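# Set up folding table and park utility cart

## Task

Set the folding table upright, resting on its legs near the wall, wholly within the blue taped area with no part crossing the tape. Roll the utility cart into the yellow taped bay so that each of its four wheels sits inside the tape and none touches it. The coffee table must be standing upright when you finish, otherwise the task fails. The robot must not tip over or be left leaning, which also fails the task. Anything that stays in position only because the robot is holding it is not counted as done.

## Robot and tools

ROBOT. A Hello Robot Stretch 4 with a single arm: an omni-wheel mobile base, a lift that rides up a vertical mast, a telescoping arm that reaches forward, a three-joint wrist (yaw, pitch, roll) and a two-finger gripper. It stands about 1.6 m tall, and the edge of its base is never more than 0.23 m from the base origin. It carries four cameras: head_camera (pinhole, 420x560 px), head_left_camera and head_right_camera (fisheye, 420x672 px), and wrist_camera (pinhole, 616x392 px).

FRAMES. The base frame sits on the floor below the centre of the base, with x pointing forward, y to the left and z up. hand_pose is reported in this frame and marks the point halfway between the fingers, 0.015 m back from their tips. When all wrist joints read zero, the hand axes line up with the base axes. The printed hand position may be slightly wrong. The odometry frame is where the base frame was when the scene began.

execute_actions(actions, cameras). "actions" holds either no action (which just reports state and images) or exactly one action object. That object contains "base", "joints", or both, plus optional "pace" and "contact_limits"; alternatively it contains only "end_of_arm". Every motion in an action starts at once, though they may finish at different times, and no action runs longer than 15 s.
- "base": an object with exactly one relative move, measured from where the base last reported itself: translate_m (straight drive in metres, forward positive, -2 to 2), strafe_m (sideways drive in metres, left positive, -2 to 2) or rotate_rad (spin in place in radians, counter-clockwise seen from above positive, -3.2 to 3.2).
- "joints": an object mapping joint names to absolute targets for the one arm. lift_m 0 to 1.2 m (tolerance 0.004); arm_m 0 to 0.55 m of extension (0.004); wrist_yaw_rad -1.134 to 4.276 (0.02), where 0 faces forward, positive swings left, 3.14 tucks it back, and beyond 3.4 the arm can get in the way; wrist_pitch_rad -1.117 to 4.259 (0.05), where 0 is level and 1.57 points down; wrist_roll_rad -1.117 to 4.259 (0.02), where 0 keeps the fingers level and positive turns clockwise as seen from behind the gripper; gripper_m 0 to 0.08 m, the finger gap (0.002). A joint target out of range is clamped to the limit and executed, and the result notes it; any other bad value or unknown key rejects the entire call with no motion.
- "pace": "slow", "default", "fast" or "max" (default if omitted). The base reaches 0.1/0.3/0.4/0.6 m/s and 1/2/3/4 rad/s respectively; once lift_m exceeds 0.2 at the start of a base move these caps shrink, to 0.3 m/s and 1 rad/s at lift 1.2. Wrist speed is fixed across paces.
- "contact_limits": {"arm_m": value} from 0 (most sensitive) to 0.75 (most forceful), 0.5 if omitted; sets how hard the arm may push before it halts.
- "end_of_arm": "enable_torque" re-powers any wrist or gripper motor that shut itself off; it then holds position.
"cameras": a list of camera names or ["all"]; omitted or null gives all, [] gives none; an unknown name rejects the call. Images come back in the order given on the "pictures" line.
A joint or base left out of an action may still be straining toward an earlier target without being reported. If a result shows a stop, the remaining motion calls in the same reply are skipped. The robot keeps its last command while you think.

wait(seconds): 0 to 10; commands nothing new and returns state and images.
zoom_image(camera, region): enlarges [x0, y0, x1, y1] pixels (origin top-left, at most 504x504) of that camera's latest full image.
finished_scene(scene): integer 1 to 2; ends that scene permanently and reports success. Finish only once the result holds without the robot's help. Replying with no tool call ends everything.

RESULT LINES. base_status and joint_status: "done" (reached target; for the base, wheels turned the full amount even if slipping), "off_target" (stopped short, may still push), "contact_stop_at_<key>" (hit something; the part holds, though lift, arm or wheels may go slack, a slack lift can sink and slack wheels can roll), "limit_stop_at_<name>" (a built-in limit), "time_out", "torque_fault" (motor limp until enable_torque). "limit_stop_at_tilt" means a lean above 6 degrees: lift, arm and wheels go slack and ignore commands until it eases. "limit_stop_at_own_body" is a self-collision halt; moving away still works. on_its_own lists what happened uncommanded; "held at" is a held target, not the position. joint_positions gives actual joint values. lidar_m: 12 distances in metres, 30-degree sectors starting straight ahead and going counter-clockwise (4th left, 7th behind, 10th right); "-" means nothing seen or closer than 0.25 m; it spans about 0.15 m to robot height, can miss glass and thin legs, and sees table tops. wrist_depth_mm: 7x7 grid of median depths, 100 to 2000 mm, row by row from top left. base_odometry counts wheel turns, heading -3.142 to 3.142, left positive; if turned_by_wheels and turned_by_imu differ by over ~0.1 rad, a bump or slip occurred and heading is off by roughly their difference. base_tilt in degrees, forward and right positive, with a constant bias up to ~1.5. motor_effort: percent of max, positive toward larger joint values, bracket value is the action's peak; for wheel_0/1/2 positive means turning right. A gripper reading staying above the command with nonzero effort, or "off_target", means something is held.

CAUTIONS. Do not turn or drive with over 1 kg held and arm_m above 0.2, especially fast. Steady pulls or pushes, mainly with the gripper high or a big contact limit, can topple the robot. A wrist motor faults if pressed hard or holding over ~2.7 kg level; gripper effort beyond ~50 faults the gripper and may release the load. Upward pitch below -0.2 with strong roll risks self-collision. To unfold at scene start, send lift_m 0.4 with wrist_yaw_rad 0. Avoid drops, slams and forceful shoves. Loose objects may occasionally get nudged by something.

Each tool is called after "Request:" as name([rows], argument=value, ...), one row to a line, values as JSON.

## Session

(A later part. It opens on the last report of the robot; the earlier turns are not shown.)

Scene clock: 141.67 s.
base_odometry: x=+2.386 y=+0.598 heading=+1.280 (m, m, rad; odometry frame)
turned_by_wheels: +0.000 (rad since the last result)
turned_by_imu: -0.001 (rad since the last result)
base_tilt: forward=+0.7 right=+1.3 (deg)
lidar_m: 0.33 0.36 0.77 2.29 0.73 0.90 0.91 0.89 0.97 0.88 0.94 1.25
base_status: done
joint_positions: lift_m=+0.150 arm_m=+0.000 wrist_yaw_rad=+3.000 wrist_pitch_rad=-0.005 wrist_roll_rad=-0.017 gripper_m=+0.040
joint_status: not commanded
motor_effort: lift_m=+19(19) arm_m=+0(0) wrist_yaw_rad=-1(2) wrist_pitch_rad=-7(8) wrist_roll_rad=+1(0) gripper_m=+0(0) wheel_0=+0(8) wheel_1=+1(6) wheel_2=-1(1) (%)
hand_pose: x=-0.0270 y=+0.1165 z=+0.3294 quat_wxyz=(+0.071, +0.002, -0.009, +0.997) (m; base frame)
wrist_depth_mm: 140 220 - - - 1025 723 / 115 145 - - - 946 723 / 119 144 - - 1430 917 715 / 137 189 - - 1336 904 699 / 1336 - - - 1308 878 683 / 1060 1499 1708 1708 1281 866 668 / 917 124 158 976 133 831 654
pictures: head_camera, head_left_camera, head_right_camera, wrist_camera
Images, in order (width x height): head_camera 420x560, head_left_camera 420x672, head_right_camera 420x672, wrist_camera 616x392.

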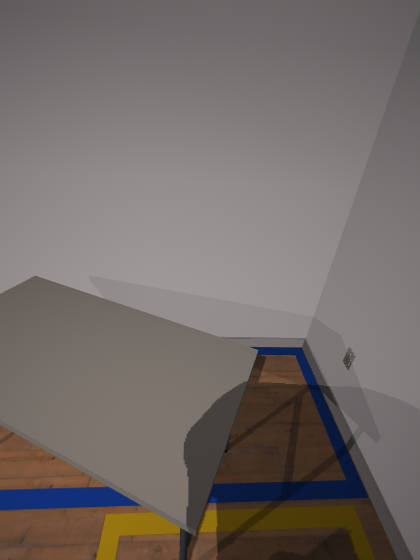

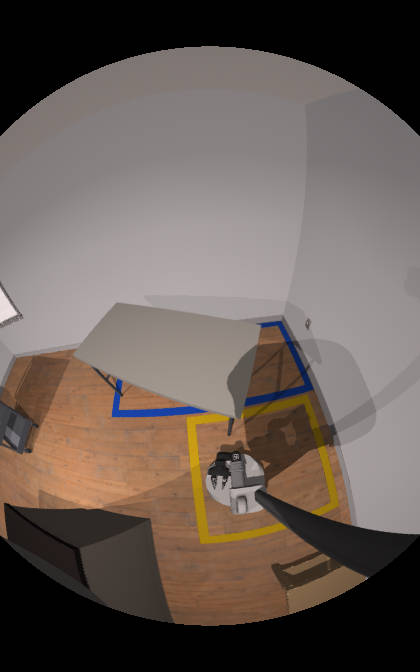

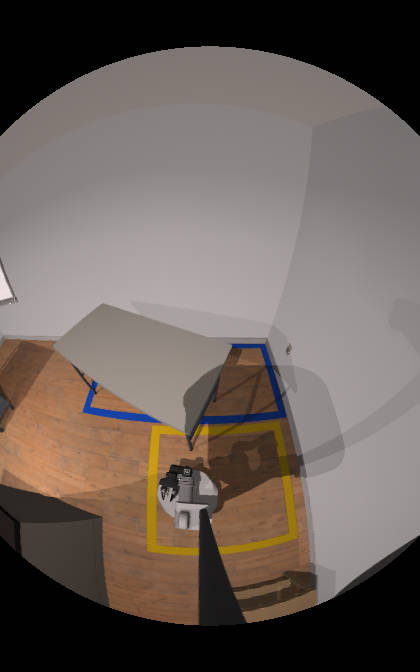

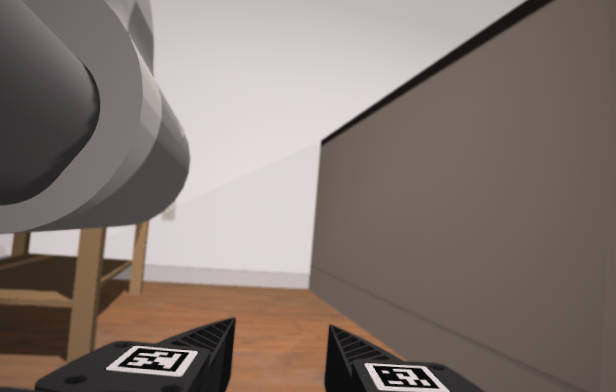

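Request:
execute_actions([
  {"base":{"strafe_m":0.25}},
], cameras=[])

Request:
execute_actions([
  {"base":{"rotate_rad":-0.62}},
], cameras=[])

Request:
execute_actions([
  {"base":{"translate_m":0.65},"pace":"slow"},
])

Scene clock: 158.83 s.
base_odometry: x=+2.147 y=+0.670 heading=+1.279 (m, m, rad; odometry frame)
turned_by_wheels: +0.000 (rad since the last result)
turned_by_imu: -0.001 (rad since the last result)
base_tilt: forward=+0.6 right=+1.3 (deg)
lidar_m: 0.38 0.48 1.01 2.01 0.54 0.57 1.44 0.98 1.22 1.15 1.18 0.37
base_status: done
joint_positions: lift_m=+0.150 arm_m=+0.000 wrist_yaw_rad=+3.000 wrist_pitch_rad=-0.005 wrist_roll_rad=-0.017 gripper_m=+0.040
joint_status: not commanded
motor_effort: lift_m=+19(19) arm_m=+0(0) wrist_yaw_rad=-1(2) wrist_pitch_rad=-7(10) wrist_roll_rad=+1(1) gripper_m=+0(0) wheel_0=+0(10) wheel_1=+0(4) wheel_2=-1(1) (%)
hand_pose: x=-0.0270 y=+0.1165 z=+0.3294 quat_wxyz=(+0.071, +0.002, -0.009, +0.997) (m; base frame)
wrist_depth_mm: 141 221 - - 866 597 621 / 115 145 - - 854 580 609 / 119 144 - 1618 820 574 597 / 137 190 - 1537 788 574 591 / 1708 - - 1464 768 564 585 / 1366 1537 1661 1366 741 559 585 / 960 124 158 976 133 554 580
pictures: none
No camera images: the call's "cameras" was empty. Leave "cameras" out to get every camera's image.

Scene clock: 160.23 s.
base_odometry: x=+2.147 y=+0.670 heading=+0.660 (m, m, rad; odometry frame)
turned_by_wheels: -0.620 (rad since the last result)
turned_by_imu: -0.628 (rad since the last result)
base_tilt: forward=+0.6 right=+1.3 (deg)
lidar_m: 0.38 0.37 0.45 0.80 2.03 0.59 0.54 1.09 0.98 1.11 1.14 1.16
base_status: done
joint_positions: lift_m=+0.150 arm_m=+0.000 wrist_yaw_rad=+3.000 wrist_pitch_rad=-0.005 wrist_roll_rad=-0.017 gripper_m=+0.040
joint_status: not commanded
motor_effort: lift_m=+19(19) arm_m=+0(0) wrist_yaw_rad=-2(1) wrist_pitch_rad=-10(8) wrist_roll_rad=+0(1) gripper_m=+0(0) wheel_0=+2(10) wheel_1=+1(9) wheel_2=+0(8) (%)
hand_pose: x=-0.0270 y=+0.1165 z=+0.3294 quat_wxyz=(+0.071, +0.002, -0.009, +0.997) (m; base frame)
wrist_depth_mm: 140 220 809 778 - - - / 115 145 788 788 1078 - - / 119 144 750 778 1060 - - / 137 189 741 778 1078 - - / 1308 976 732 788 1078 - - / 1229 917 691 798 1098 - 1983 / 976 124 158 732 133 1229 1281
pictures: none
No camera images: the call's "cameras" was empty. Leave "cameras" out to get every camera's image.

Scene clock: 168.00 s.
base_odometry: x=+2.660 y=+1.069 heading=+0.660 (m, m, rad; odometry frame)
turned_by_wheels: +0.001 (rad since the last result)
turned_by_imu: -0.003 (rad since the last result)
base_tilt: forward=+0.6 right=+1.3 (deg)
lidar_m: 0.25 0.25 0.25 0.25 0.52 1.51 1.21 1.39 1.30 0.81 0.72 0.75
base_status: done
joint_positions: lift_m=+0.150 arm_m=+0.000 wrist_yaw_rad=+3.003 wrist_pitch_rad=-0.005 wrist_roll_rad=-0.017 gripper_m=+0.040
joint_status: not commanded
motor_effort: lift_m=+19(19) arm_m=+0(0) wrist_yaw_rad=-10(10) wrist_pitch_rad=-8(9) wrist_roll_rad=+1(0) gripper_m=+0(0) wheel_0=+6(4) wheel_1=+5(10) wheel_2=-3(9) (%)
hand_pose: x=-0.0273 y=+0.1159 z=+0.3294 quat_wxyz=(+0.069, +0.002, -0.009, +0.998) (m; base frame)
wrist_depth_mm: 141 217 - - - - - / 114 145 1708 - - - - / 118 144 1464 1618 - - - / 136 187 1430 1576 - - - / - 1863 1430 1618 - - - / 1397 1576 1366 1537 - - - / 946 124 158 976 133 1229 1281
pictures: head_camera, head_left_camera, head_right_camera, wrist_camera
Images, in order (width x height): head_camera 420x560, head_left_camera 420x672, head_right_camera 420x672, wrist_camera 616x392.

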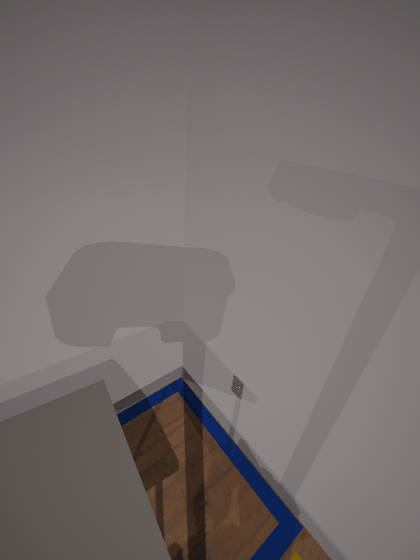

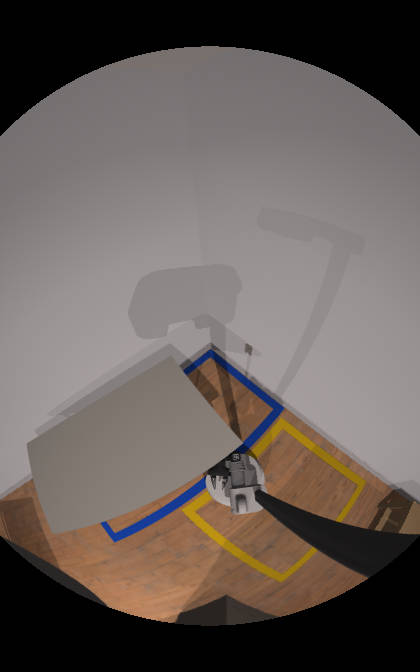

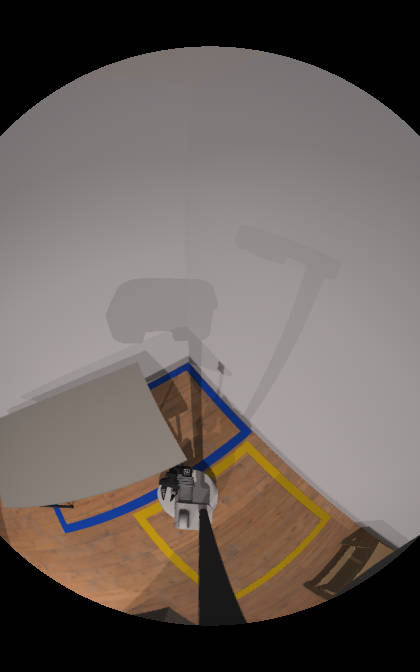

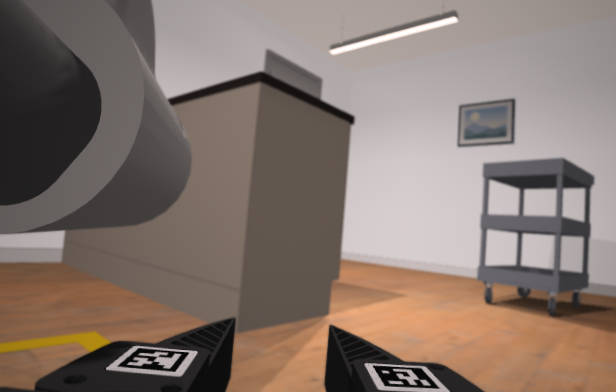

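Request:
execute_actions([
  {"base":{"translate_m":-0.55}},
], cameras=[])

Request:
execute_actions([
  {"base":{"rotate_rad":0.63}},
], cameras=[])

Request:
execute_actions([
  {"base":{"strafe_m":0.75}},
])

Scene clock: 177.37 s.
base_odometry: x=+2.225 y=+0.731 heading=+0.660 (m, m, rad; odometry frame)
turned_by_wheels: +0.000 (rad since the last result)
turned_by_imu: +0.001 (rad since the last result)
base_tilt: forward=+0.7 right=+1.3 (deg)
lidar_m: 0.63 0.58 0.61 0.81 2.09 0.69 0.68 1.23 1.04 1.21 1.08 1.10
base_status: done
joint_positions: lift_m=+0.150 arm_m=+0.000 wrist_yaw_rad=+3.000 wrist_pitch_rad=-0.005 wrist_roll_rad=-0.017 gripper_m=+0.040
joint_status: not commanded
motor_effort: lift_m=+19(19) arm_m=+0(0) wrist_yaw_rad=-2(11) wrist_pitch_rad=-9(10) wrist_roll_rad=+1(1) gripper_m=+0(0) wheel_0=-1(8) wheel_1=+1(4) wheel_2=+0(9) (%)
hand_pose: x=-0.0270 y=+0.1165 z=+0.3294 quat_wxyz=(+0.071, +0.002, -0.009, +0.997) (m; base frame)
wrist_depth_mm: 141 220 931 878 - - - / 115 145 904 891 1229 - - / 119 144 854 904 1255 - - / 136 190 842 904 - - - / 1537 1118 842 904 - - - / 1336 1060 788 917 1756 - 1808 / 960 124 158 842 133 1229 1281
pictures: none
No camera images: the call's "cameras" was empty. Leave "cameras" out to get every camera's image.

Scene clock: 178.77 s.
base_odometry: x=+2.226 y=+0.731 heading=+1.290 (m, m, rad; odometry frame)
turned_by_wheels: +0.630 (rad since the last result)
turned_by_imu: +0.638 (rad since the last result)
base_tilt: forward=+0.7 right=+1.3 (deg)
lidar_m: 0.57 0.63 0.90 2.06 0.62 0.67 1.74 1.02 1.16 1.07 1.09 0.62
base_status: done
joint_positions: lift_m=+0.150 arm_m=+0.000 wrist_yaw_rad=+3.000 wrist_pitch_rad=-0.005 wrist_roll_rad=-0.017 gripper_m=+0.040
joint_status: not commanded
motor_effort: lift_m=+19(19) arm_m=+0(0) wrist_yaw_rad=-2(2) wrist_pitch_rad=-10(9) wrist_roll_rad=+1(0) gripper_m=+0(0) wheel_0=-2(6) wheel_1=-1(6) wheel_2=+0(7) (%)
hand_pose: x=-0.0270 y=+0.1165 z=+0.3294 quat_wxyz=(+0.071, +0.002, -0.009, +0.997) (m; base frame)
wrist_depth_mm: 141 220 - - - 683 707 / 115 145 - - 1042 676 699 / 119 144 - 1983 976 668 699 / 136 190 - 1921 960 661 691 / 1118 - - 1756 917 647 683 / 1255 1499 1618 1499 891 647 676 / 960 124 158 991 133 634 661
pictures: none
No camera images: the call's "cameras" was empty. Leave "cameras" out to get every camera's image.

Scene clock: 182.60 s.
base_odometry: x=+1.505 y=+0.939 heading=+1.290 (m, m, rad; odometry frame)
turned_by_wheels: +0.000 (rad since the last result)
turned_by_imu: -0.001 (rad since the last result)
base_tilt: forward=+0.7 right=+1.4 (deg)
lidar_m: 0.64 1.52 2.01 1.32 2.95 0.46 0.44 0.45 1.49 1.83 0.89 0.64
base_status: done
joint_positions: lift_m=+0.150 arm_m=+0.000 wrist_yaw_rad=+3.000 wrist_pitch_rad=-0.005 wrist_roll_rad=-0.017 gripper_m=+0.040
joint_status: not commanded
motor_effort: lift_m=+19(19) arm_m=+0(0) wrist_yaw_rad=-2(2) wrist_pitch_rad=-10(10) wrist_roll_rad=+0(0) gripper_m=+0(0) wheel_0=-1(9) wheel_1=-2(12) wheel_2=+0(1) (%)
hand_pose: x=-0.0270 y=+0.1165 z=+0.3294 quat_wxyz=(+0.071, +0.002, -0.009, +0.997) (m; base frame)
wrist_depth_mm: 140 220 591 634 - - - / 115 145 591 621 - - - / 119 144 591 621 - - - / 136 190 580 609 - - - / 512 544 580 603 - - - / 521 544 569 603 1983 - - / 508 124 158 591 133 1229 1308
pictures: head_camera, head_left_camera, head_right_camera, wrist_camera
Images, in order (width x height): head_camera 420x560, head_left_camera 420x672, head_right_camera 420x672, wrist_camera 616x392.

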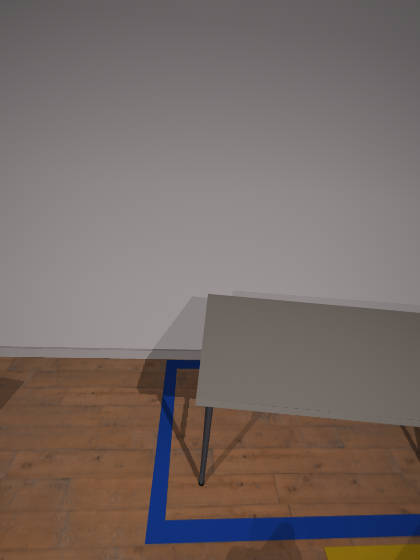

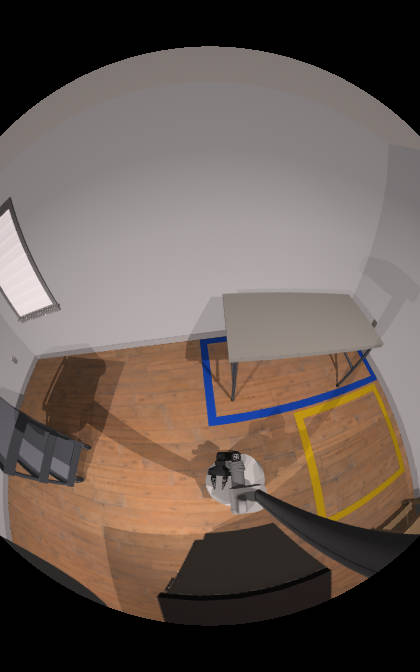

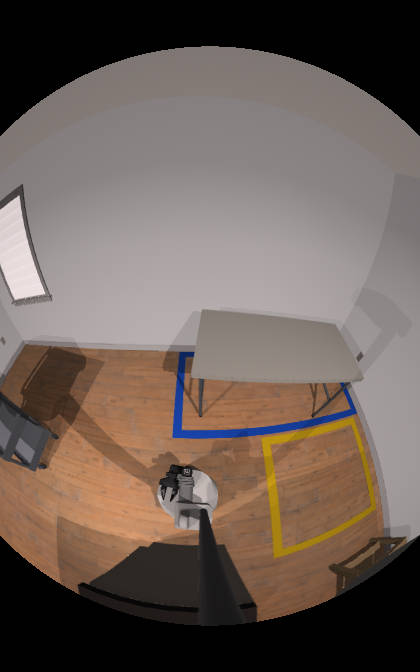

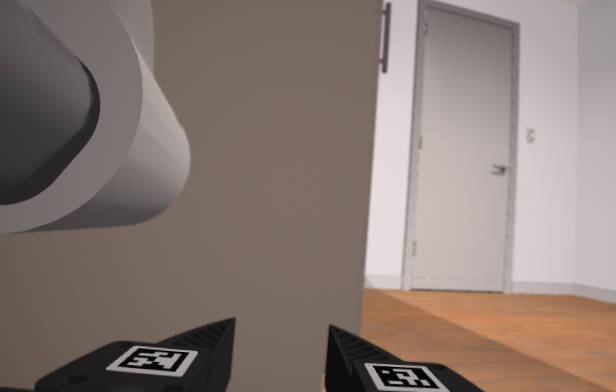

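Request:
execute_actions([
  {"base":{"strafe_m":-1.1}},
], cameras=[])

Request:
execute_actions([
  {"base":{"translate_m":0.2}},
])

Scene clock: 199.40 s.
base_odometry: x=+2.562 y=+0.634 heading=+1.290 (m, m, rad; odometry frame)
turned_by_wheels: +0.000 (rad since the last result)
turned_by_imu: -0.001 (rad since the last result)
base_tilt: forward=+0.7 right=+1.3 (deg)
lidar_m: 0.58 0.63 0.89 2.46 0.94 1.16 0.94 0.97 0.78 0.73 0.76 1.02
base_status: done
joint_positions: lift_m=+0.150 arm_m=+0.000 wrist_yaw_rad=+3.000 wrist_pitch_rad=-0.005 wrist_roll_rad=-0.017 gripper_m=+0.040
joint_status: not commanded
motor_effort: lift_m=+19(19) arm_m=+0(0) wrist_yaw_rad=-2(2) wrist_pitch_rad=-9(9) wrist_roll_rad=+1(1) gripper_m=+0(0) wheel_0=-1(9) wheel_1=+0(6) wheel_2=+0(3) (%)
hand_pose: x=-0.0270 y=+0.1165 z=+0.3294 quat_wxyz=(+0.071, +0.002, -0.009, +0.997) (m; base frame)
wrist_depth_mm: 141 220 - - - - 991 / 115 145 - - - 1205 917 / 119 144 - - 1808 1182 891 / 137 190 - - 1808 1160 891 / 1661 1756 - - 1708 1138 891 / 1118 1182 1708 1863 1576 1118 854 / 946 124 158 976 133 1060 842
pictures: none
No camera images: the call's "cameras" was empty. Leave "cameras" out to get every camera's image.

Scene clock: 201.47 s.
base_odometry: x=+2.617 y=+0.826 heading=+1.290 (m, m, rad; odometry frame)
turned_by_wheels: +0.000 (rad since the last result)
turned_by_imu: -0.001 (rad since the last result)
base_tilt: forward=+0.7 right=+1.4 (deg)
lidar_m: 0.37 0.41 0.60 2.45 1.04 1.15 1.14 1.10 0.78 0.73 0.75 1.01
base_status: done
joint_positions: lift_m=+0.150 arm_m=+0.000 wrist_yaw_rad=+3.000 wrist_pitch_rad=-0.005 wrist_roll_rad=-0.017 gripper_m=+0.040
joint_status: not commanded
motor_effort: lift_m=+19(19) arm_m=+0(0) wrist_yaw_rad=-2(1) wrist_pitch_rad=-11(9) wrist_roll_rad=+2(1) gripper_m=+0(0) wheel_0=+2(6) wheel_1=+1(4) wheel_2=+0(10) (%)
hand_pose: x=-0.0270 y=+0.1165 z=+0.3294 quat_wxyz=(+0.071, +0.002, -0.009, +0.997) (m; base frame)
wrist_depth_mm: 140 220 - - - - - / 115 145 - - - 1255 960 / 119 144 - - 1863 1205 946 / 137 189 - - 1756 1182 931 / 1499 1983 - - 1708 1160 917 / 1336 1281 1661 1863 1576 1138 917 / 960 124 158 976 133 1060 904
pictures: head_camera, head_left_camera, head_right_camera, wrist_camera
Images, in order (width x height): head_camera 420x560, head_left_camera 420x672, head_right_camera 420x672, wrist_camera 616x392.

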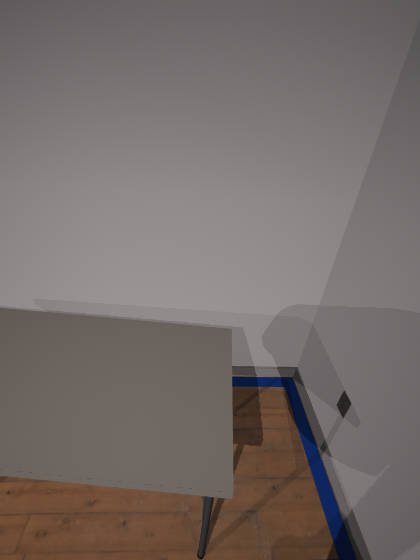

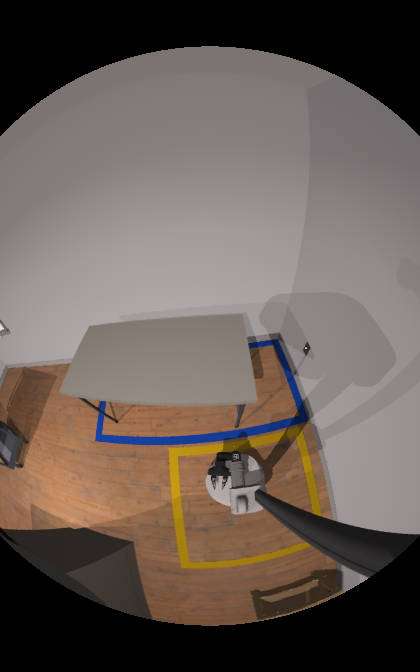

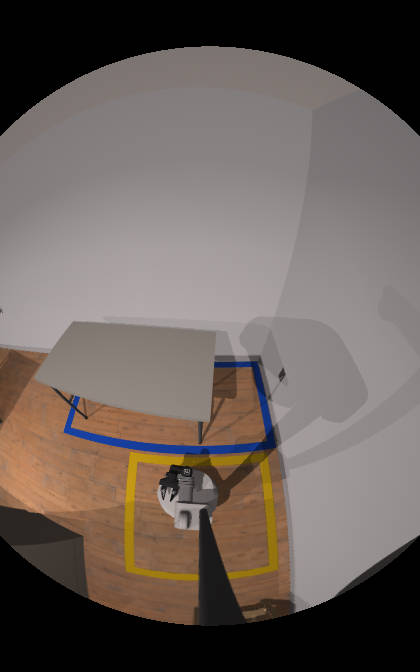

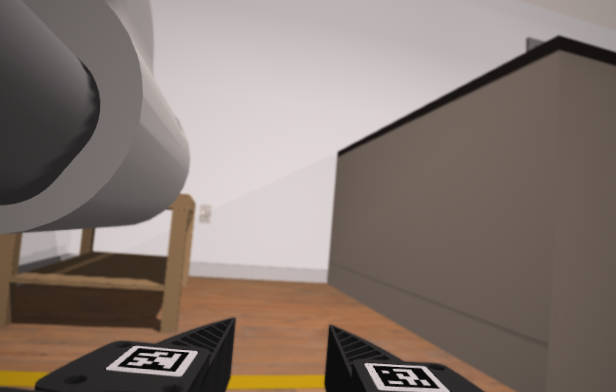

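Request:
execute_actions([
  {"base":{"translate_m":0.27},"pace":"slow"},
], cameras=[])

Request:
execute_actions([
  {"base":{"translate_m":-0.45}},
], cameras=[])

Request:
execute_actions([
  {"base":{"strafe_m":0.75}},
])

Scene clock: 211.37 s.
base_odometry: x=+2.692 y=+1.086 heading=+1.290 (m, m, rad; odometry frame)
turned_by_wheels: +0.000 (rad since the last result)
turned_by_imu: -0.002 (rad since the last result)
base_tilt: forward=+0.7 right=+1.3 (deg)
lidar_m: 0.25 0.25 0.25 0.68 1.32 1.23 1.43 1.09 0.74 0.69 0.74 0.25
base_status: done
joint_positions: lift_m=+0.150 arm_m=+0.000 wrist_yaw_rad=+3.000 wrist_pitch_rad=-0.005 wrist_roll_rad=-0.017 gripper_m=+0.040
joint_status: not commanded
motor_effort: lift_m=+19(19) arm_m=+0(0) wrist_yaw_rad=-2(1) wrist_pitch_rad=-8(10) wrist_roll_rad=+1(0) gripper_m=+0(0) wheel_0=+3(4) wheel_1=+2(4) wheel_2=-6(6) (%)
hand_pose: x=-0.0270 y=+0.1165 z=+0.3294 quat_wxyz=(+0.071, +0.002, -0.009, +0.997) (m; base frame)
wrist_depth_mm: 141 220 - - - - - / 115 144 - - - 1430 - / 119 144 - - 1808 1255 1308 / 137 190 - - 1808 1229 1281 / 1661 - - - 1756 1205 1281 / 1397 1499 1537 1863 1576 1205 1229 / 946 124 158 976 133 1160 1205
pictures: none
No camera images: the call's "cameras" was empty. Leave "cameras" out to get every camera's image.

Scene clock: 214.37 s.
base_odometry: x=+2.567 y=+0.653 heading=+1.290 (m, m, rad; odometry frame)
turned_by_wheels: +0.000 (rad since the last result)
turned_by_imu: +0.001 (rad since the last result)
base_tilt: forward=+0.7 right=+1.3 (deg)
lidar_m: 0.58 0.61 0.89 2.44 0.93 1.17 0.98 1.01 0.78 0.73 0.75 1.03
base_status: done
joint_positions: lift_m=+0.150 arm_m=+0.000 wrist_yaw_rad=+3.000 wrist_pitch_rad=-0.005 wrist_roll_rad=-0.017 gripper_m=+0.040
joint_status: not commanded
motor_effort: lift_m=+19(19) arm_m=+0(0) wrist_yaw_rad=-1(1) wrist_pitch_rad=-11(12) wrist_roll_rad=+0(1) gripper_m=+0(0) wheel_0=-2(2) wheel_1=+1(8) wheel_2=-1(9) (%)
hand_pose: x=-0.0270 y=+0.1165 z=+0.3294 quat_wxyz=(+0.071, +0.002, -0.009, +0.997) (m; base frame)
wrist_depth_mm: 141 220 - - - - 991 / 115 145 - - - 1205 917 / 119 144 - - 1863 1182 904 / 137 189 - - 1756 1160 891 / 1756 - - - 1708 1118 878 / 1160 1182 1708 1808 1576 1118 866 / 946 124 158 976 133 1060 842
pictures: none
No camera images: the call's "cameras" was empty. Leave "cameras" out to get every camera's image.

Scene clock: 218.20 s.
base_odometry: x=+1.847 y=+0.861 heading=+1.290 (m, m, rad; odometry frame)
turned_by_wheels: +0.000 (rad since the last result)
turned_by_imu: -0.001 (rad since the last result)
base_tilt: forward=+0.7 right=+1.3 (deg)
lidar_m: 0.61 0.63 1.96 1.67 0.69 0.48 0.46 1.28 1.37 1.48 0.87 0.63
base_status: done
joint_positions: lift_m=+0.150 arm_m=+0.000 wrist_yaw_rad=+3.000 wrist_pitch_rad=-0.005 wrist_roll_rad=-0.017 gripper_m=+0.040
joint_status: not commanded
motor_effort: lift_m=+19(19) arm_m=+0(0) wrist_yaw_rad=-1(2) wrist_pitch_rad=-8(10) wrist_roll_rad=+0(1) gripper_m=+0(0) wheel_0=-1(8) wheel_1=+0(9) wheel_2=+0(2) (%)
hand_pose: x=-0.0270 y=+0.1165 z=+0.3294 quat_wxyz=(+0.071, +0.002, -0.009, +0.997) (m; base frame)
wrist_depth_mm: 141 220 - 627 668 707 - / 115 144 - 627 668 707 - / 119 145 960 621 654 699 - / 137 190 1499 621 654 691 - / - - 960 603 647 691 - / 1397 1499 591 609 640 683 - / 960 124 158 591 133 676 1281
pictures: head_camera, head_left_camera, head_right_camera, wrist_camera
Images, in order (width x height): head_camera 420x560, head_left_camera 420x672, head_right_camera 420x672, wrist_camera 616x392.

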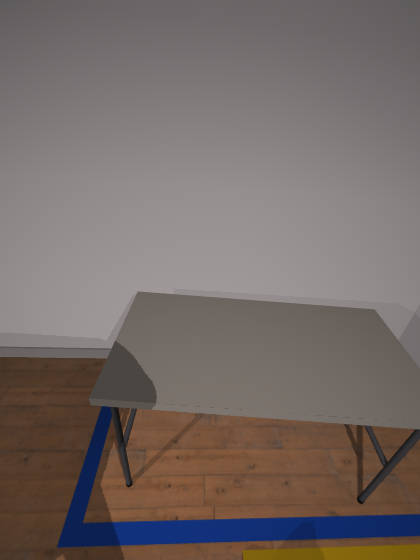

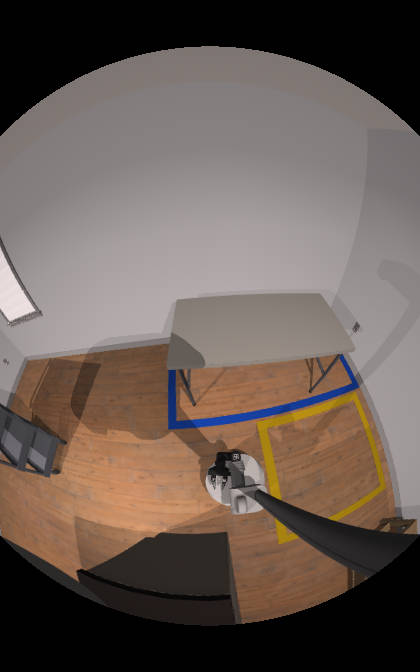

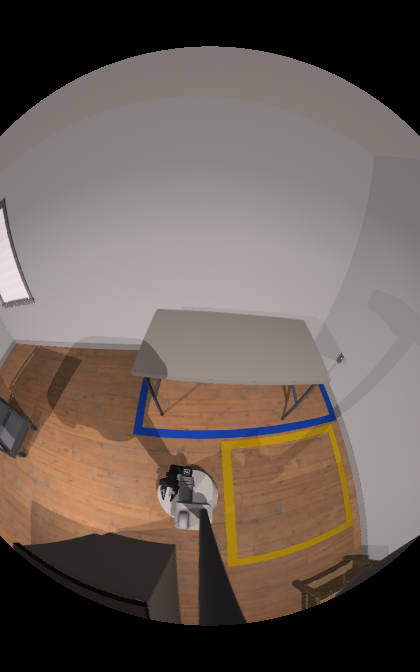

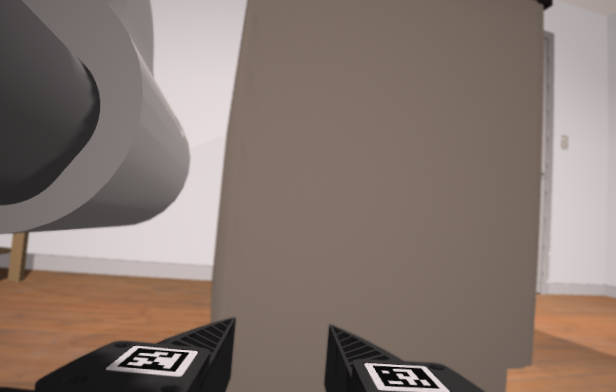

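Request:
execute_actions([
  {"base":{"strafe_m":-0.78}},
], cameras=[])

Request:
execute_actions([
  {"base":{"translate_m":0.25}},
], cameras=["head_camera","head_left_camera"])

Scene clock: 233.50 s.
base_odometry: x=+2.596 y=+0.645 heading=+1.290 (m, m, rad; odometry frame)
turned_by_wheels: +0.000 (rad since the last result)
turned_by_imu: +0.001 (rad since the last result)
base_tilt: forward=+0.7 right=+1.3 (deg)
lidar_m: 0.59 0.61 0.91 2.47 0.96 1.21 0.96 1.00 0.75 0.69 0.72 0.97
base_status: done
joint_positions: lift_m=+0.150 arm_m=+0.000 wrist_yaw_rad=+3.000 wrist_pitch_rad=-0.005 wrist_roll_rad=-0.017 gripper_m=+0.040
joint_status: not commanded
motor_effort: lift_m=+19(19) arm_m=+0(0) wrist_yaw_rad=-3(1) wrist_pitch_rad=-11(10) wrist_roll_rad=+1(1) gripper_m=+0(0) wheel_0=+0(9) wheel_1=+3(9) wheel_2=+1(1) (%)
hand_pose: x=-0.0270 y=+0.1165 z=+0.3294 quat_wxyz=(+0.071, +0.002, -0.009, +0.997) (m; base frame)
wrist_depth_mm: 141 220 - - - - - / 115 145 - - - 1336 960 / 119 144 - - 1921 1229 946 / 137 190 - - 1863 1205 931 / 1661 - - - 1808 1205 904 / 1160 1205 1618 1863 1618 1160 878 / 946 124 158 976 133 1078 878
pictures: none
No camera images: the call's "cameras" was empty. Leave "cameras" out to get every camera's image.

Scene clock: 235.77 s.
base_odometry: x=+2.665 y=+0.885 heading=+1.290 (m, m, rad; odometry frame)
turned_by_wheels: +0.000 (rad since the last result)
turned_by_imu: -0.001 (rad since the last result)
base_tilt: forward=+0.7 right=+1.3 (deg)
lidar_m: 0.33 0.37 0.53 2.47 1.13 1.23 1.23 1.05 0.73 0.68 0.70 0.96
base_status: done
joint_positions: lift_m=+0.150 arm_m=+0.000 wrist_yaw_rad=+3.000 wrist_pitch_rad=-0.005 wrist_roll_rad=-0.017 gripper_m=+0.040
joint_status: not commanded
motor_effort: lift_m=+19(19) arm_m=+0(0) wrist_yaw_rad=-1(2) wrist_pitch_rad=-10(11) wrist_roll_rad=+1(1) gripper_m=+0(0) wheel_0=+2(6) wheel_1=-1(10) wheel_2=+2(5) (%)
hand_pose: x=-0.0270 y=+0.1165 z=+0.3294 quat_wxyz=(+0.071, +0.002, -0.009, +0.997) (m; base frame)
wrist_depth_mm: 141 220 - - - - - / 115 145 - - - 1430 1042 / 119 144 - - 1983 1255 1042 / 137 189 - - 1863 1229 1008 / 1281 - - - 1921 1205 1008 / 1255 1430 1618 1808 1661 1182 1008 / 946 124 158 976 133 1098 976
pictures: head_camera, head_left_camera
Images, in order (width x height): head_camera 420x560, head_left_camera 420x672.

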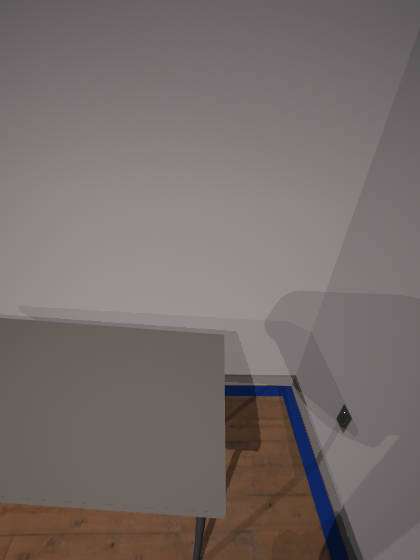

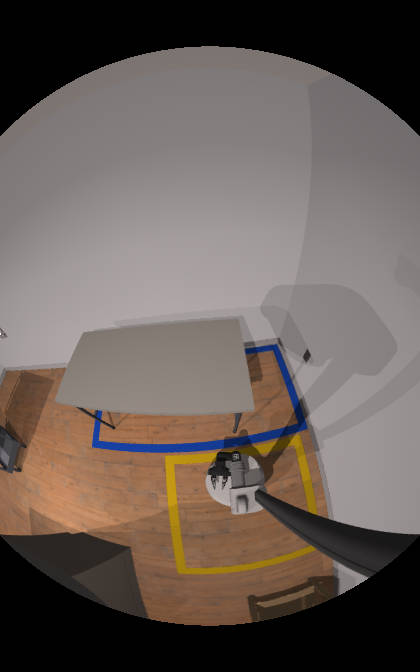

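Request:
execute_actions([
  {"base":{"strafe_m":0.06},"pace":"slow"},
], cameras=[])

Request:
execute_actions([
  {"base":{"translate_m":0.3},"pace":"slow"},
], cameras=[])

Request:
execute_actions([
  {"base":{"translate_m":-0.3}},
], cameras=["head_camera","head_left_camera"])

Scene clock: 242.67 s.
base_odometry: x=+2.608 y=+0.902 heading=+1.290 (m, m, rad; odometry frame)
turned_by_wheels: +0.000 (rad since the last result)
turned_by_imu: -0.001 (rad since the last result)
base_tilt: forward=+0.7 right=+1.3 (deg)
lidar_m: 0.34 0.36 0.51 2.40 1.09 1.14 1.23 1.17 0.81 0.75 0.78 0.36
base_status: done
joint_positions: lift_m=+0.150 arm_m=+0.000 wrist_yaw_rad=+3.000 wrist_pitch_rad=-0.005 wrist_roll_rad=-0.017 gripper_m=+0.040
joint_status: not commanded
motor_effort: lift_m=+19(19) arm_m=+0(0) wrist_yaw_rad=-1(2) wrist_pitch_rad=-10(8) wrist_roll_rad=+1(1) gripper_m=+1(0) wheel_0=-1(6) wheel_1=+0(10) wheel_2=+0(2) (%)
hand_pose: x=-0.0270 y=+0.1165 z=+0.3294 quat_wxyz=(+0.071, +0.002, -0.009, +0.997) (m; base frame)
wrist_depth_mm: 141 220 - - - - - / 115 145 - - - 1160 1042 / 119 144 - - 1756 1160 1008 / 137 190 - - 1756 1118 1008 / 1499 1983 - - 1661 1118 1008 / 1397 1308 1661 1863 1537 1060 991 / 946 124 158 976 133 1042 976
pictures: none
No camera images: the call's "cameras" was empty. Leave "cameras" out to get every camera's image.

Scene clock: 246.97 s.
base_odometry: x=+2.691 y=+1.190 heading=+1.290 (m, m, rad; odometry frame)
turned_by_wheels: +0.000 (rad since the last result)
turned_by_imu: -0.002 (rad since the last result)
base_tilt: forward=+0.6 right=+1.3 (deg)
lidar_m: 0.25 0.25 0.25 0.45 1.47 1.28 1.52 1.14 0.78 0.72 0.75 0.25
base_status: done
joint_positions: lift_m=+0.150 arm_m=+0.000 wrist_yaw_rad=+3.000 wrist_pitch_rad=-0.005 wrist_roll_rad=-0.017 gripper_m=+0.040
joint_status: not commanded
motor_effort: lift_m=+19(19) arm_m=+0(0) wrist_yaw_rad=-1(1) wrist_pitch_rad=-8(8) wrist_roll_rad=+1(2) gripper_m=+0(0) wheel_0=+3(5) wheel_1=+2(3) wheel_2=-6(8) (%)
hand_pose: x=-0.0270 y=+0.1165 z=+0.3294 quat_wxyz=(+0.071, +0.002, -0.009, +0.997) (m; base frame)
wrist_depth_mm: 141 220 - - - - - / 115 145 - - - - - / 119 144 - - 1808 1336 1397 / 136 190 - - 1708 1308 1430 / 1661 - - - 1756 1308 1366 / 1397 1537 1618 1863 1537 1281 1366 / 960 124 158 991 133 1229 1281
pictures: none
No camera images: the call's "cameras" was empty. Leave "cameras" out to get every camera's image.

Scene clock: 249.43 s.
base_odometry: x=+2.608 y=+0.902 heading=+1.290 (m, m, rad; odometry frame)
turned_by_wheels: +0.000 (rad since the last result)
turned_by_imu: +0.001 (rad since the last result)
base_tilt: forward=+0.7 right=+1.3 (deg)
lidar_m: 0.41 0.42 0.57 2.39 1.08 1.13 1.22 1.14 0.79 0.75 0.78 0.44
base_status: done
joint_positions: lift_m=+0.150 arm_m=+0.000 wrist_yaw_rad=+3.000 wrist_pitch_rad=-0.005 wrist_roll_rad=-0.017 gripper_m=+0.040
joint_status: not commanded
motor_effort: lift_m=+19(19) arm_m=+0(0) wrist_yaw_rad=-2(2) wrist_pitch_rad=-10(8) wrist_roll_rad=+1(0) gripper_m=+0(0) wheel_0=+0(7) wheel_1=-1(6) wheel_2=+0(9) (%)
hand_pose: x=-0.0270 y=+0.1165 z=+0.3294 quat_wxyz=(+0.071, +0.002, -0.009, +0.997) (m; base frame)
wrist_depth_mm: 141 220 - - - - - / 115 145 - - - 1182 1025 / 119 144 - - 1756 1138 1025 / 137 190 - - 1708 1138 1008 / 1499 1983 - - 1661 1118 1008 / 1397 1336 1661 1756 1499 1098 991 / 960 124 158 976 133 1025 991
pictures: head_camera, head_left_camera
Images, in order (width x height): head_camera 420x560, head_left_camera 420x672.

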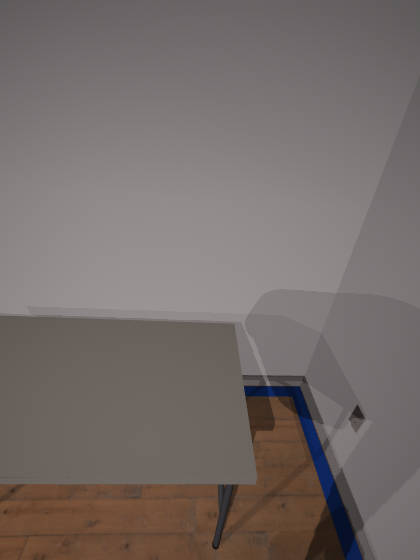

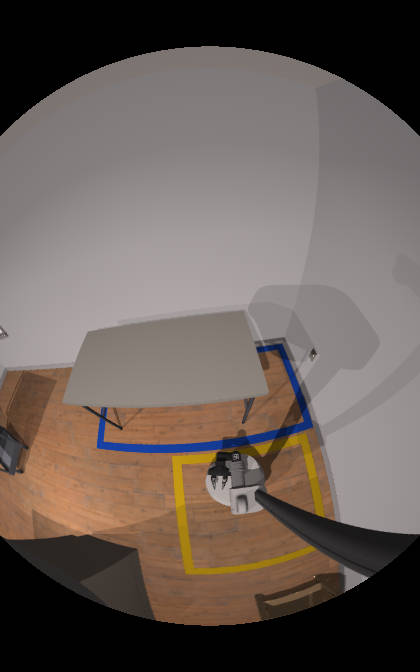

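Request:
execute_actions([
  {"base":{"translate_m":-0.15}},
], cameras=[])

Request:
execute_actions([
  {"base":{"strafe_m":1.5}},
], cameras=["head_left_camera"])

Request:
execute_actions([
  {"base":{"rotate_rad":1.55}},
])

Scene clock: 265.43 s.
base_odometry: x=+2.566 y=+0.758 heading=+1.290 (m, m, rad; odometry frame)
turned_by_wheels: +0.000 (rad since the last result)
turned_by_imu: -0.001 (rad since the last result)
base_tilt: forward=+0.7 right=+1.3 (deg)
lidar_m: 0.54 0.56 0.78 2.40 0.96 1.13 1.06 1.11 0.82 0.74 0.79 0.62
base_status: done
joint_positions: lift_m=+0.150 arm_m=+0.000 wrist_yaw_rad=+3.000 wrist_pitch_rad=-0.005 wrist_roll_rad=-0.017 gripper_m=+0.040
joint_status: not commanded
motor_effort: lift_m=+19(19) arm_m=+0(0) wrist_yaw_rad=-2(1) wrist_pitch_rad=-10(10) wrist_roll_rad=+1(0) gripper_m=+0(0) wheel_0=-1(6) wheel_1=+0(1) wheel_2=-2(7) (%)
hand_pose: x=-0.0270 y=+0.1165 z=+0.3294 quat_wxyz=(+0.071, +0.002, -0.009, +0.997) (m; base frame)
wrist_depth_mm: 141 221 - - - - 931 / 115 145 - - - 1182 891 / 119 144 - - 1808 1138 878 / 137 190 - - 1661 1118 866 / 1661 1708 - - 1661 1098 854 / 1255 1281 1708 1808 1499 1078 831 / 960 124 158 976 133 1008 820
pictures: none
No camera images: the call's "cameras" was empty. Leave "cameras" out to get every camera's image.

Scene clock: 271.77 s.
base_odometry: x=+1.125 y=+1.174 heading=+1.290 (m, m, rad; odometry frame)
turned_by_wheels: +0.000 (rad since the last result)
turned_by_imu: -0.002 (rad since the last result)
base_tilt: forward=+0.7 right=+1.3 (deg)
lidar_m: 1.30 1.33 1.76 0.87 0.95 2.57 0.58 0.62 0.80 2.27 0.76 0.70
base_status: done
joint_positions: lift_m=+0.150 arm_m=+0.000 wrist_yaw_rad=+3.000 wrist_pitch_rad=-0.005 wrist_roll_rad=-0.017 gripper_m=+0.040
joint_status: not commanded
motor_effort: lift_m=+19(19) arm_m=+0(0) wrist_yaw_rad=-1(1) wrist_pitch_rad=-10(9) wrist_roll_rad=+0(0) gripper_m=+0(0) wheel_0=-1(10) wheel_1=-2(4) wheel_2=-1(1) (%)
hand_pose: x=-0.0270 y=+0.1165 z=+0.3294 quat_wxyz=(+0.071, +0.002, -0.009, +0.997) (m; base frame)
wrist_depth_mm: 141 220 - - - - - / 115 145 - - - - - / 119 144 - - - - - / 137 190 - - - - - / 654 891 - - - - - / 640 1138 1708 1808 - - - / 634 124 158 960 133 1255 1255
pictures: head_left_camera
Images, in order (width x height): head_left_camera 420x672.

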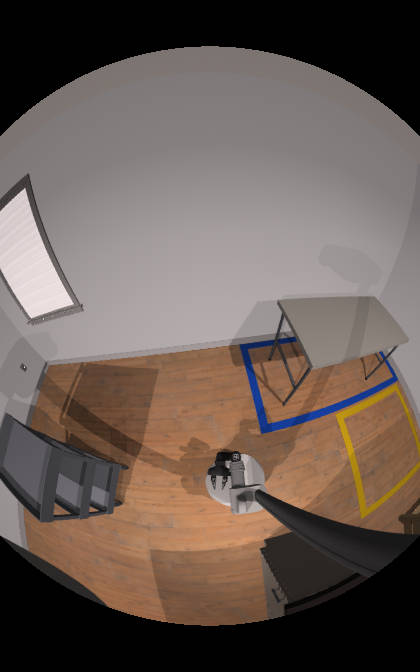

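Scene clock: 273.80 s.
base_odometry: x=+1.125 y=+1.174 heading=+2.840 (m, m, rad; odometry frame)
turned_by_wheels: +1.550 (rad since the last result)
turned_by_imu: +1.569 (rad since the last result)
base_tilt: forward=+0.7 right=+1.3 (deg)
lidar_m: 0.85 0.95 2.54 0.58 0.60 0.80 2.27 0.75 0.69 1.29 1.35 1.72
base_status: done
joint_positions: lift_m=+0.150 arm_m=+0.000 wrist_yaw_rad=+3.000 wrist_pitch_rad=-0.005 wrist_roll_rad=-0.017 gripper_m=+0.040
joint_status: not commanded
motor_effort: lift_m=+19(19) arm_m=+0(0) wrist_yaw_rad=-1(2) wrist_pitch_rad=-10(12) wrist_roll_rad=+1(1) gripper_m=+0(0) wheel_0=-1(7) wheel_1=+1(8) wheel_2=+1(5) (%)
hand_pose: x=-0.0269 y=+0.1166 z=+0.3294 quat_wxyz=(+0.071, +0.002, -0.009, +0.997) (m; base frame)
wrist_depth_mm: 141 221 - - - 809 615 / 115 145 - - - 798 615 / 119 144 - - - 788 603 / 137 190 - - - 768 591 / - - - - - 741 580 / 1366 1537 1661 1863 1863 732 569 / 946 124 158 976 133 707 559
pictures: head_camera, head_left_camera, head_right_camera, wrist_camera
Images, in order (width x height): head_camera 420x560, head_left_camera 420x672, head_right_camera 420x672, wrist_camera 616x392.

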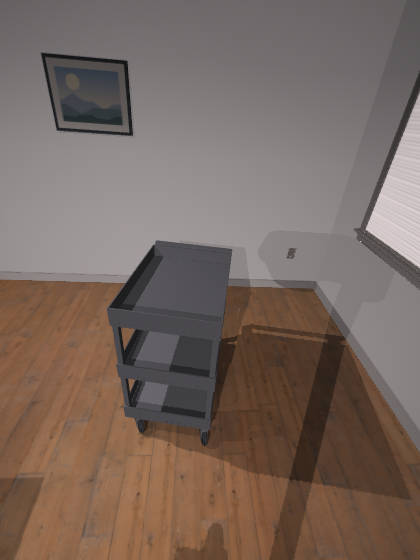

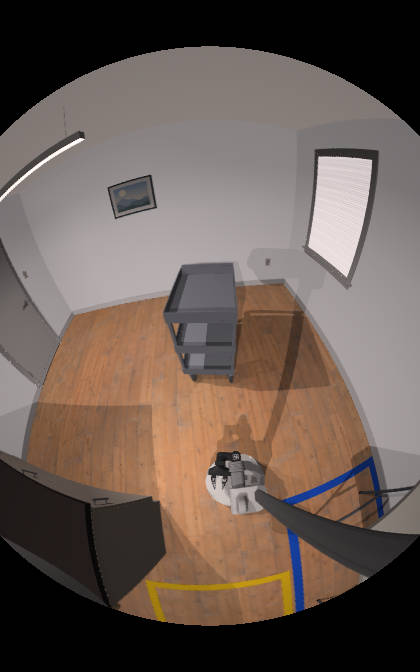

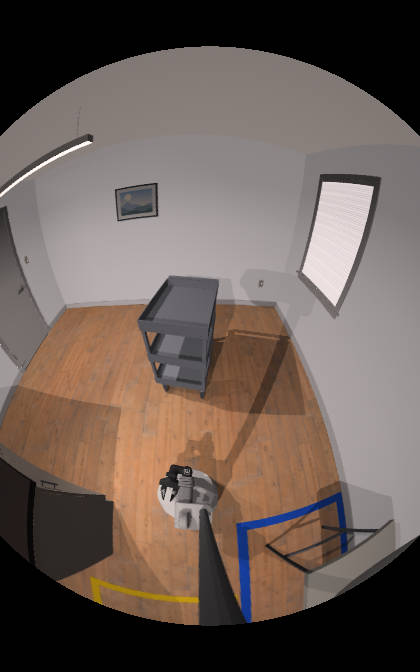

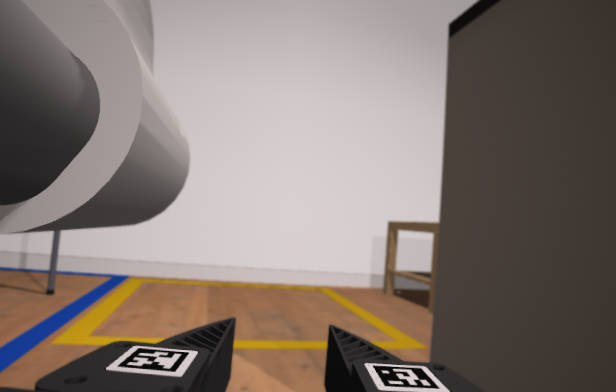

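Request:
execute_actions([
  {"base":{"strafe_m":-0.5}},
], cameras=[])

Request:
execute_actions([
  {"base":{"translate_m":1.6}},
])

Scene clock: 285.83 s.
base_odometry: x=+1.273 y=+1.651 heading=+2.840 (m, m, rad; odometry frame)
turned_by_wheels: +0.000 (rad since the last result)
turned_by_imu: +0.000 (rad since the last result)
base_tilt: forward=+0.7 right=+1.3 (deg)
lidar_m: 1.39 0.96 3.07 1.07 1.11 2.27 0.46 0.45 0.63 0.78 0.82 1.08
base_status: done
joint_positions: lift_m=+0.150 arm_m=+0.000 wrist_yaw_rad=+3.000 wrist_pitch_rad=-0.005 wrist_roll_rad=-0.017 gripper_m=+0.040
joint_status: not commanded
motor_effort: lift_m=+19(19) arm_m=+0(0) wrist_yaw_rad=-2(1) wrist_pitch_rad=-10(9) wrist_roll_rad=+1(1) gripper_m=+0(0) wheel_0=+1(9) wheel_1=+0(7) wheel_2=+1(2) (%)
hand_pose: x=-0.0269 y=+0.1166 z=+0.3294 quat_wxyz=(+0.071, +0.002, -0.009, +0.997) (m; base frame)
wrist_depth_mm: 141 221 - - - - - / 115 145 - - - - - / 119 144 - - - - - / 137 190 - - - - - / 1205 - - - - - - / 1366 1464 1708 1808 1983 - - / 946 124 158 976 133 1255 1281
pictures: none
No camera images: the call's "cameras" was empty. Leave "cameras" out to get every camera's image.

Scene clock: 292.67 s.
base_odometry: x=-0.254 y=+2.127 heading=+2.840 (m, m, rad; odometry frame)
turned_by_wheels: +0.000 (rad since the last result)
turned_by_imu: -0.006 (rad since the last result)
base_tilt: forward=+0.7 right=+1.3 (deg)
lidar_m: 0.85 0.88 1.19 0.33 0.35 0.54 2.08 1.09 0.72 0.66 0.69 0.93
base_status: done
joint_positions: lift_m=+0.150 arm_m=+0.000 wrist_yaw_rad=+3.000 wrist_pitch_rad=-0.005 wrist_roll_rad=-0.017 gripper_m=+0.040
joint_status: not commanded
motor_effort: lift_m=+19(19) arm_m=+0(0) wrist_yaw_rad=-2(0) wrist_pitch_rad=-8(9) wrist_roll_rad=+0(1) gripper_m=+0(0) wheel_0=+0(6) wheel_1=+0(5) wheel_2=+2(10) (%)
hand_pose: x=-0.0269 y=+0.1166 z=+0.3294 quat_wxyz=(+0.071, +0.002, -0.009, +0.997) (m; base frame)
wrist_depth_mm: 141 220 - - 904 715 683 / 115 145 - - - 917 343 / 119 144 - - - 455 330 / 137 190 - - 904 615 442 / 1983 - - - - - - / 1430 1499 1661 1863 1464 - 904 / 960 124 158 976 133 741 691
pictures: head_camera, head_left_camera, head_right_camera, wrist_camera
Images, in order (width x height): head_camera 420x560, head_left_camera 420x672, head_right_camera 420x672, wrist_camera 616x392.

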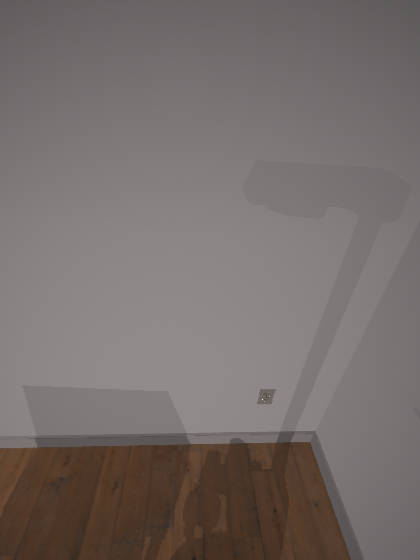

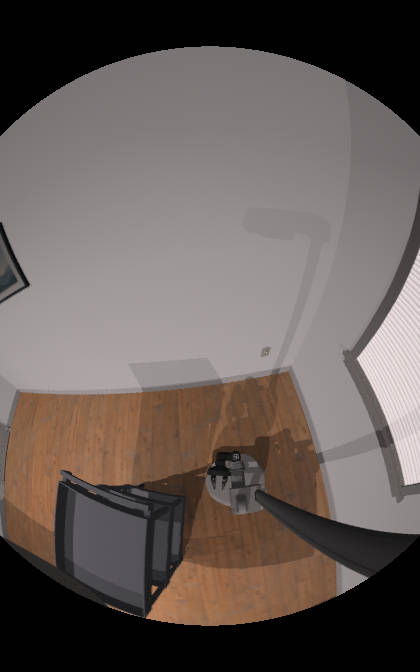

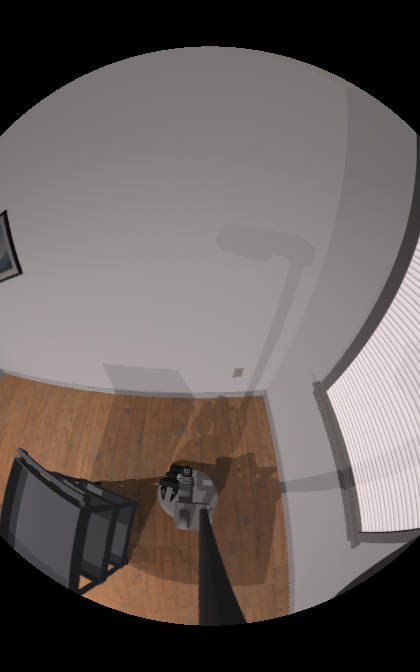

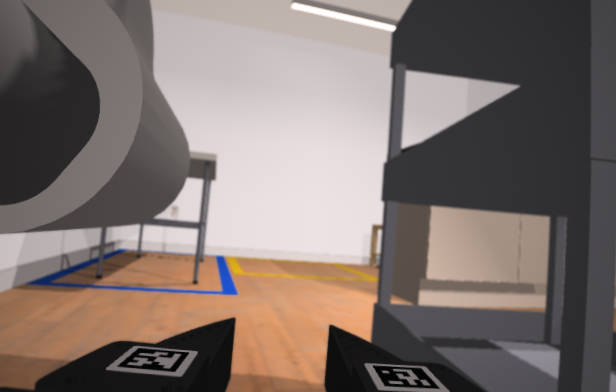

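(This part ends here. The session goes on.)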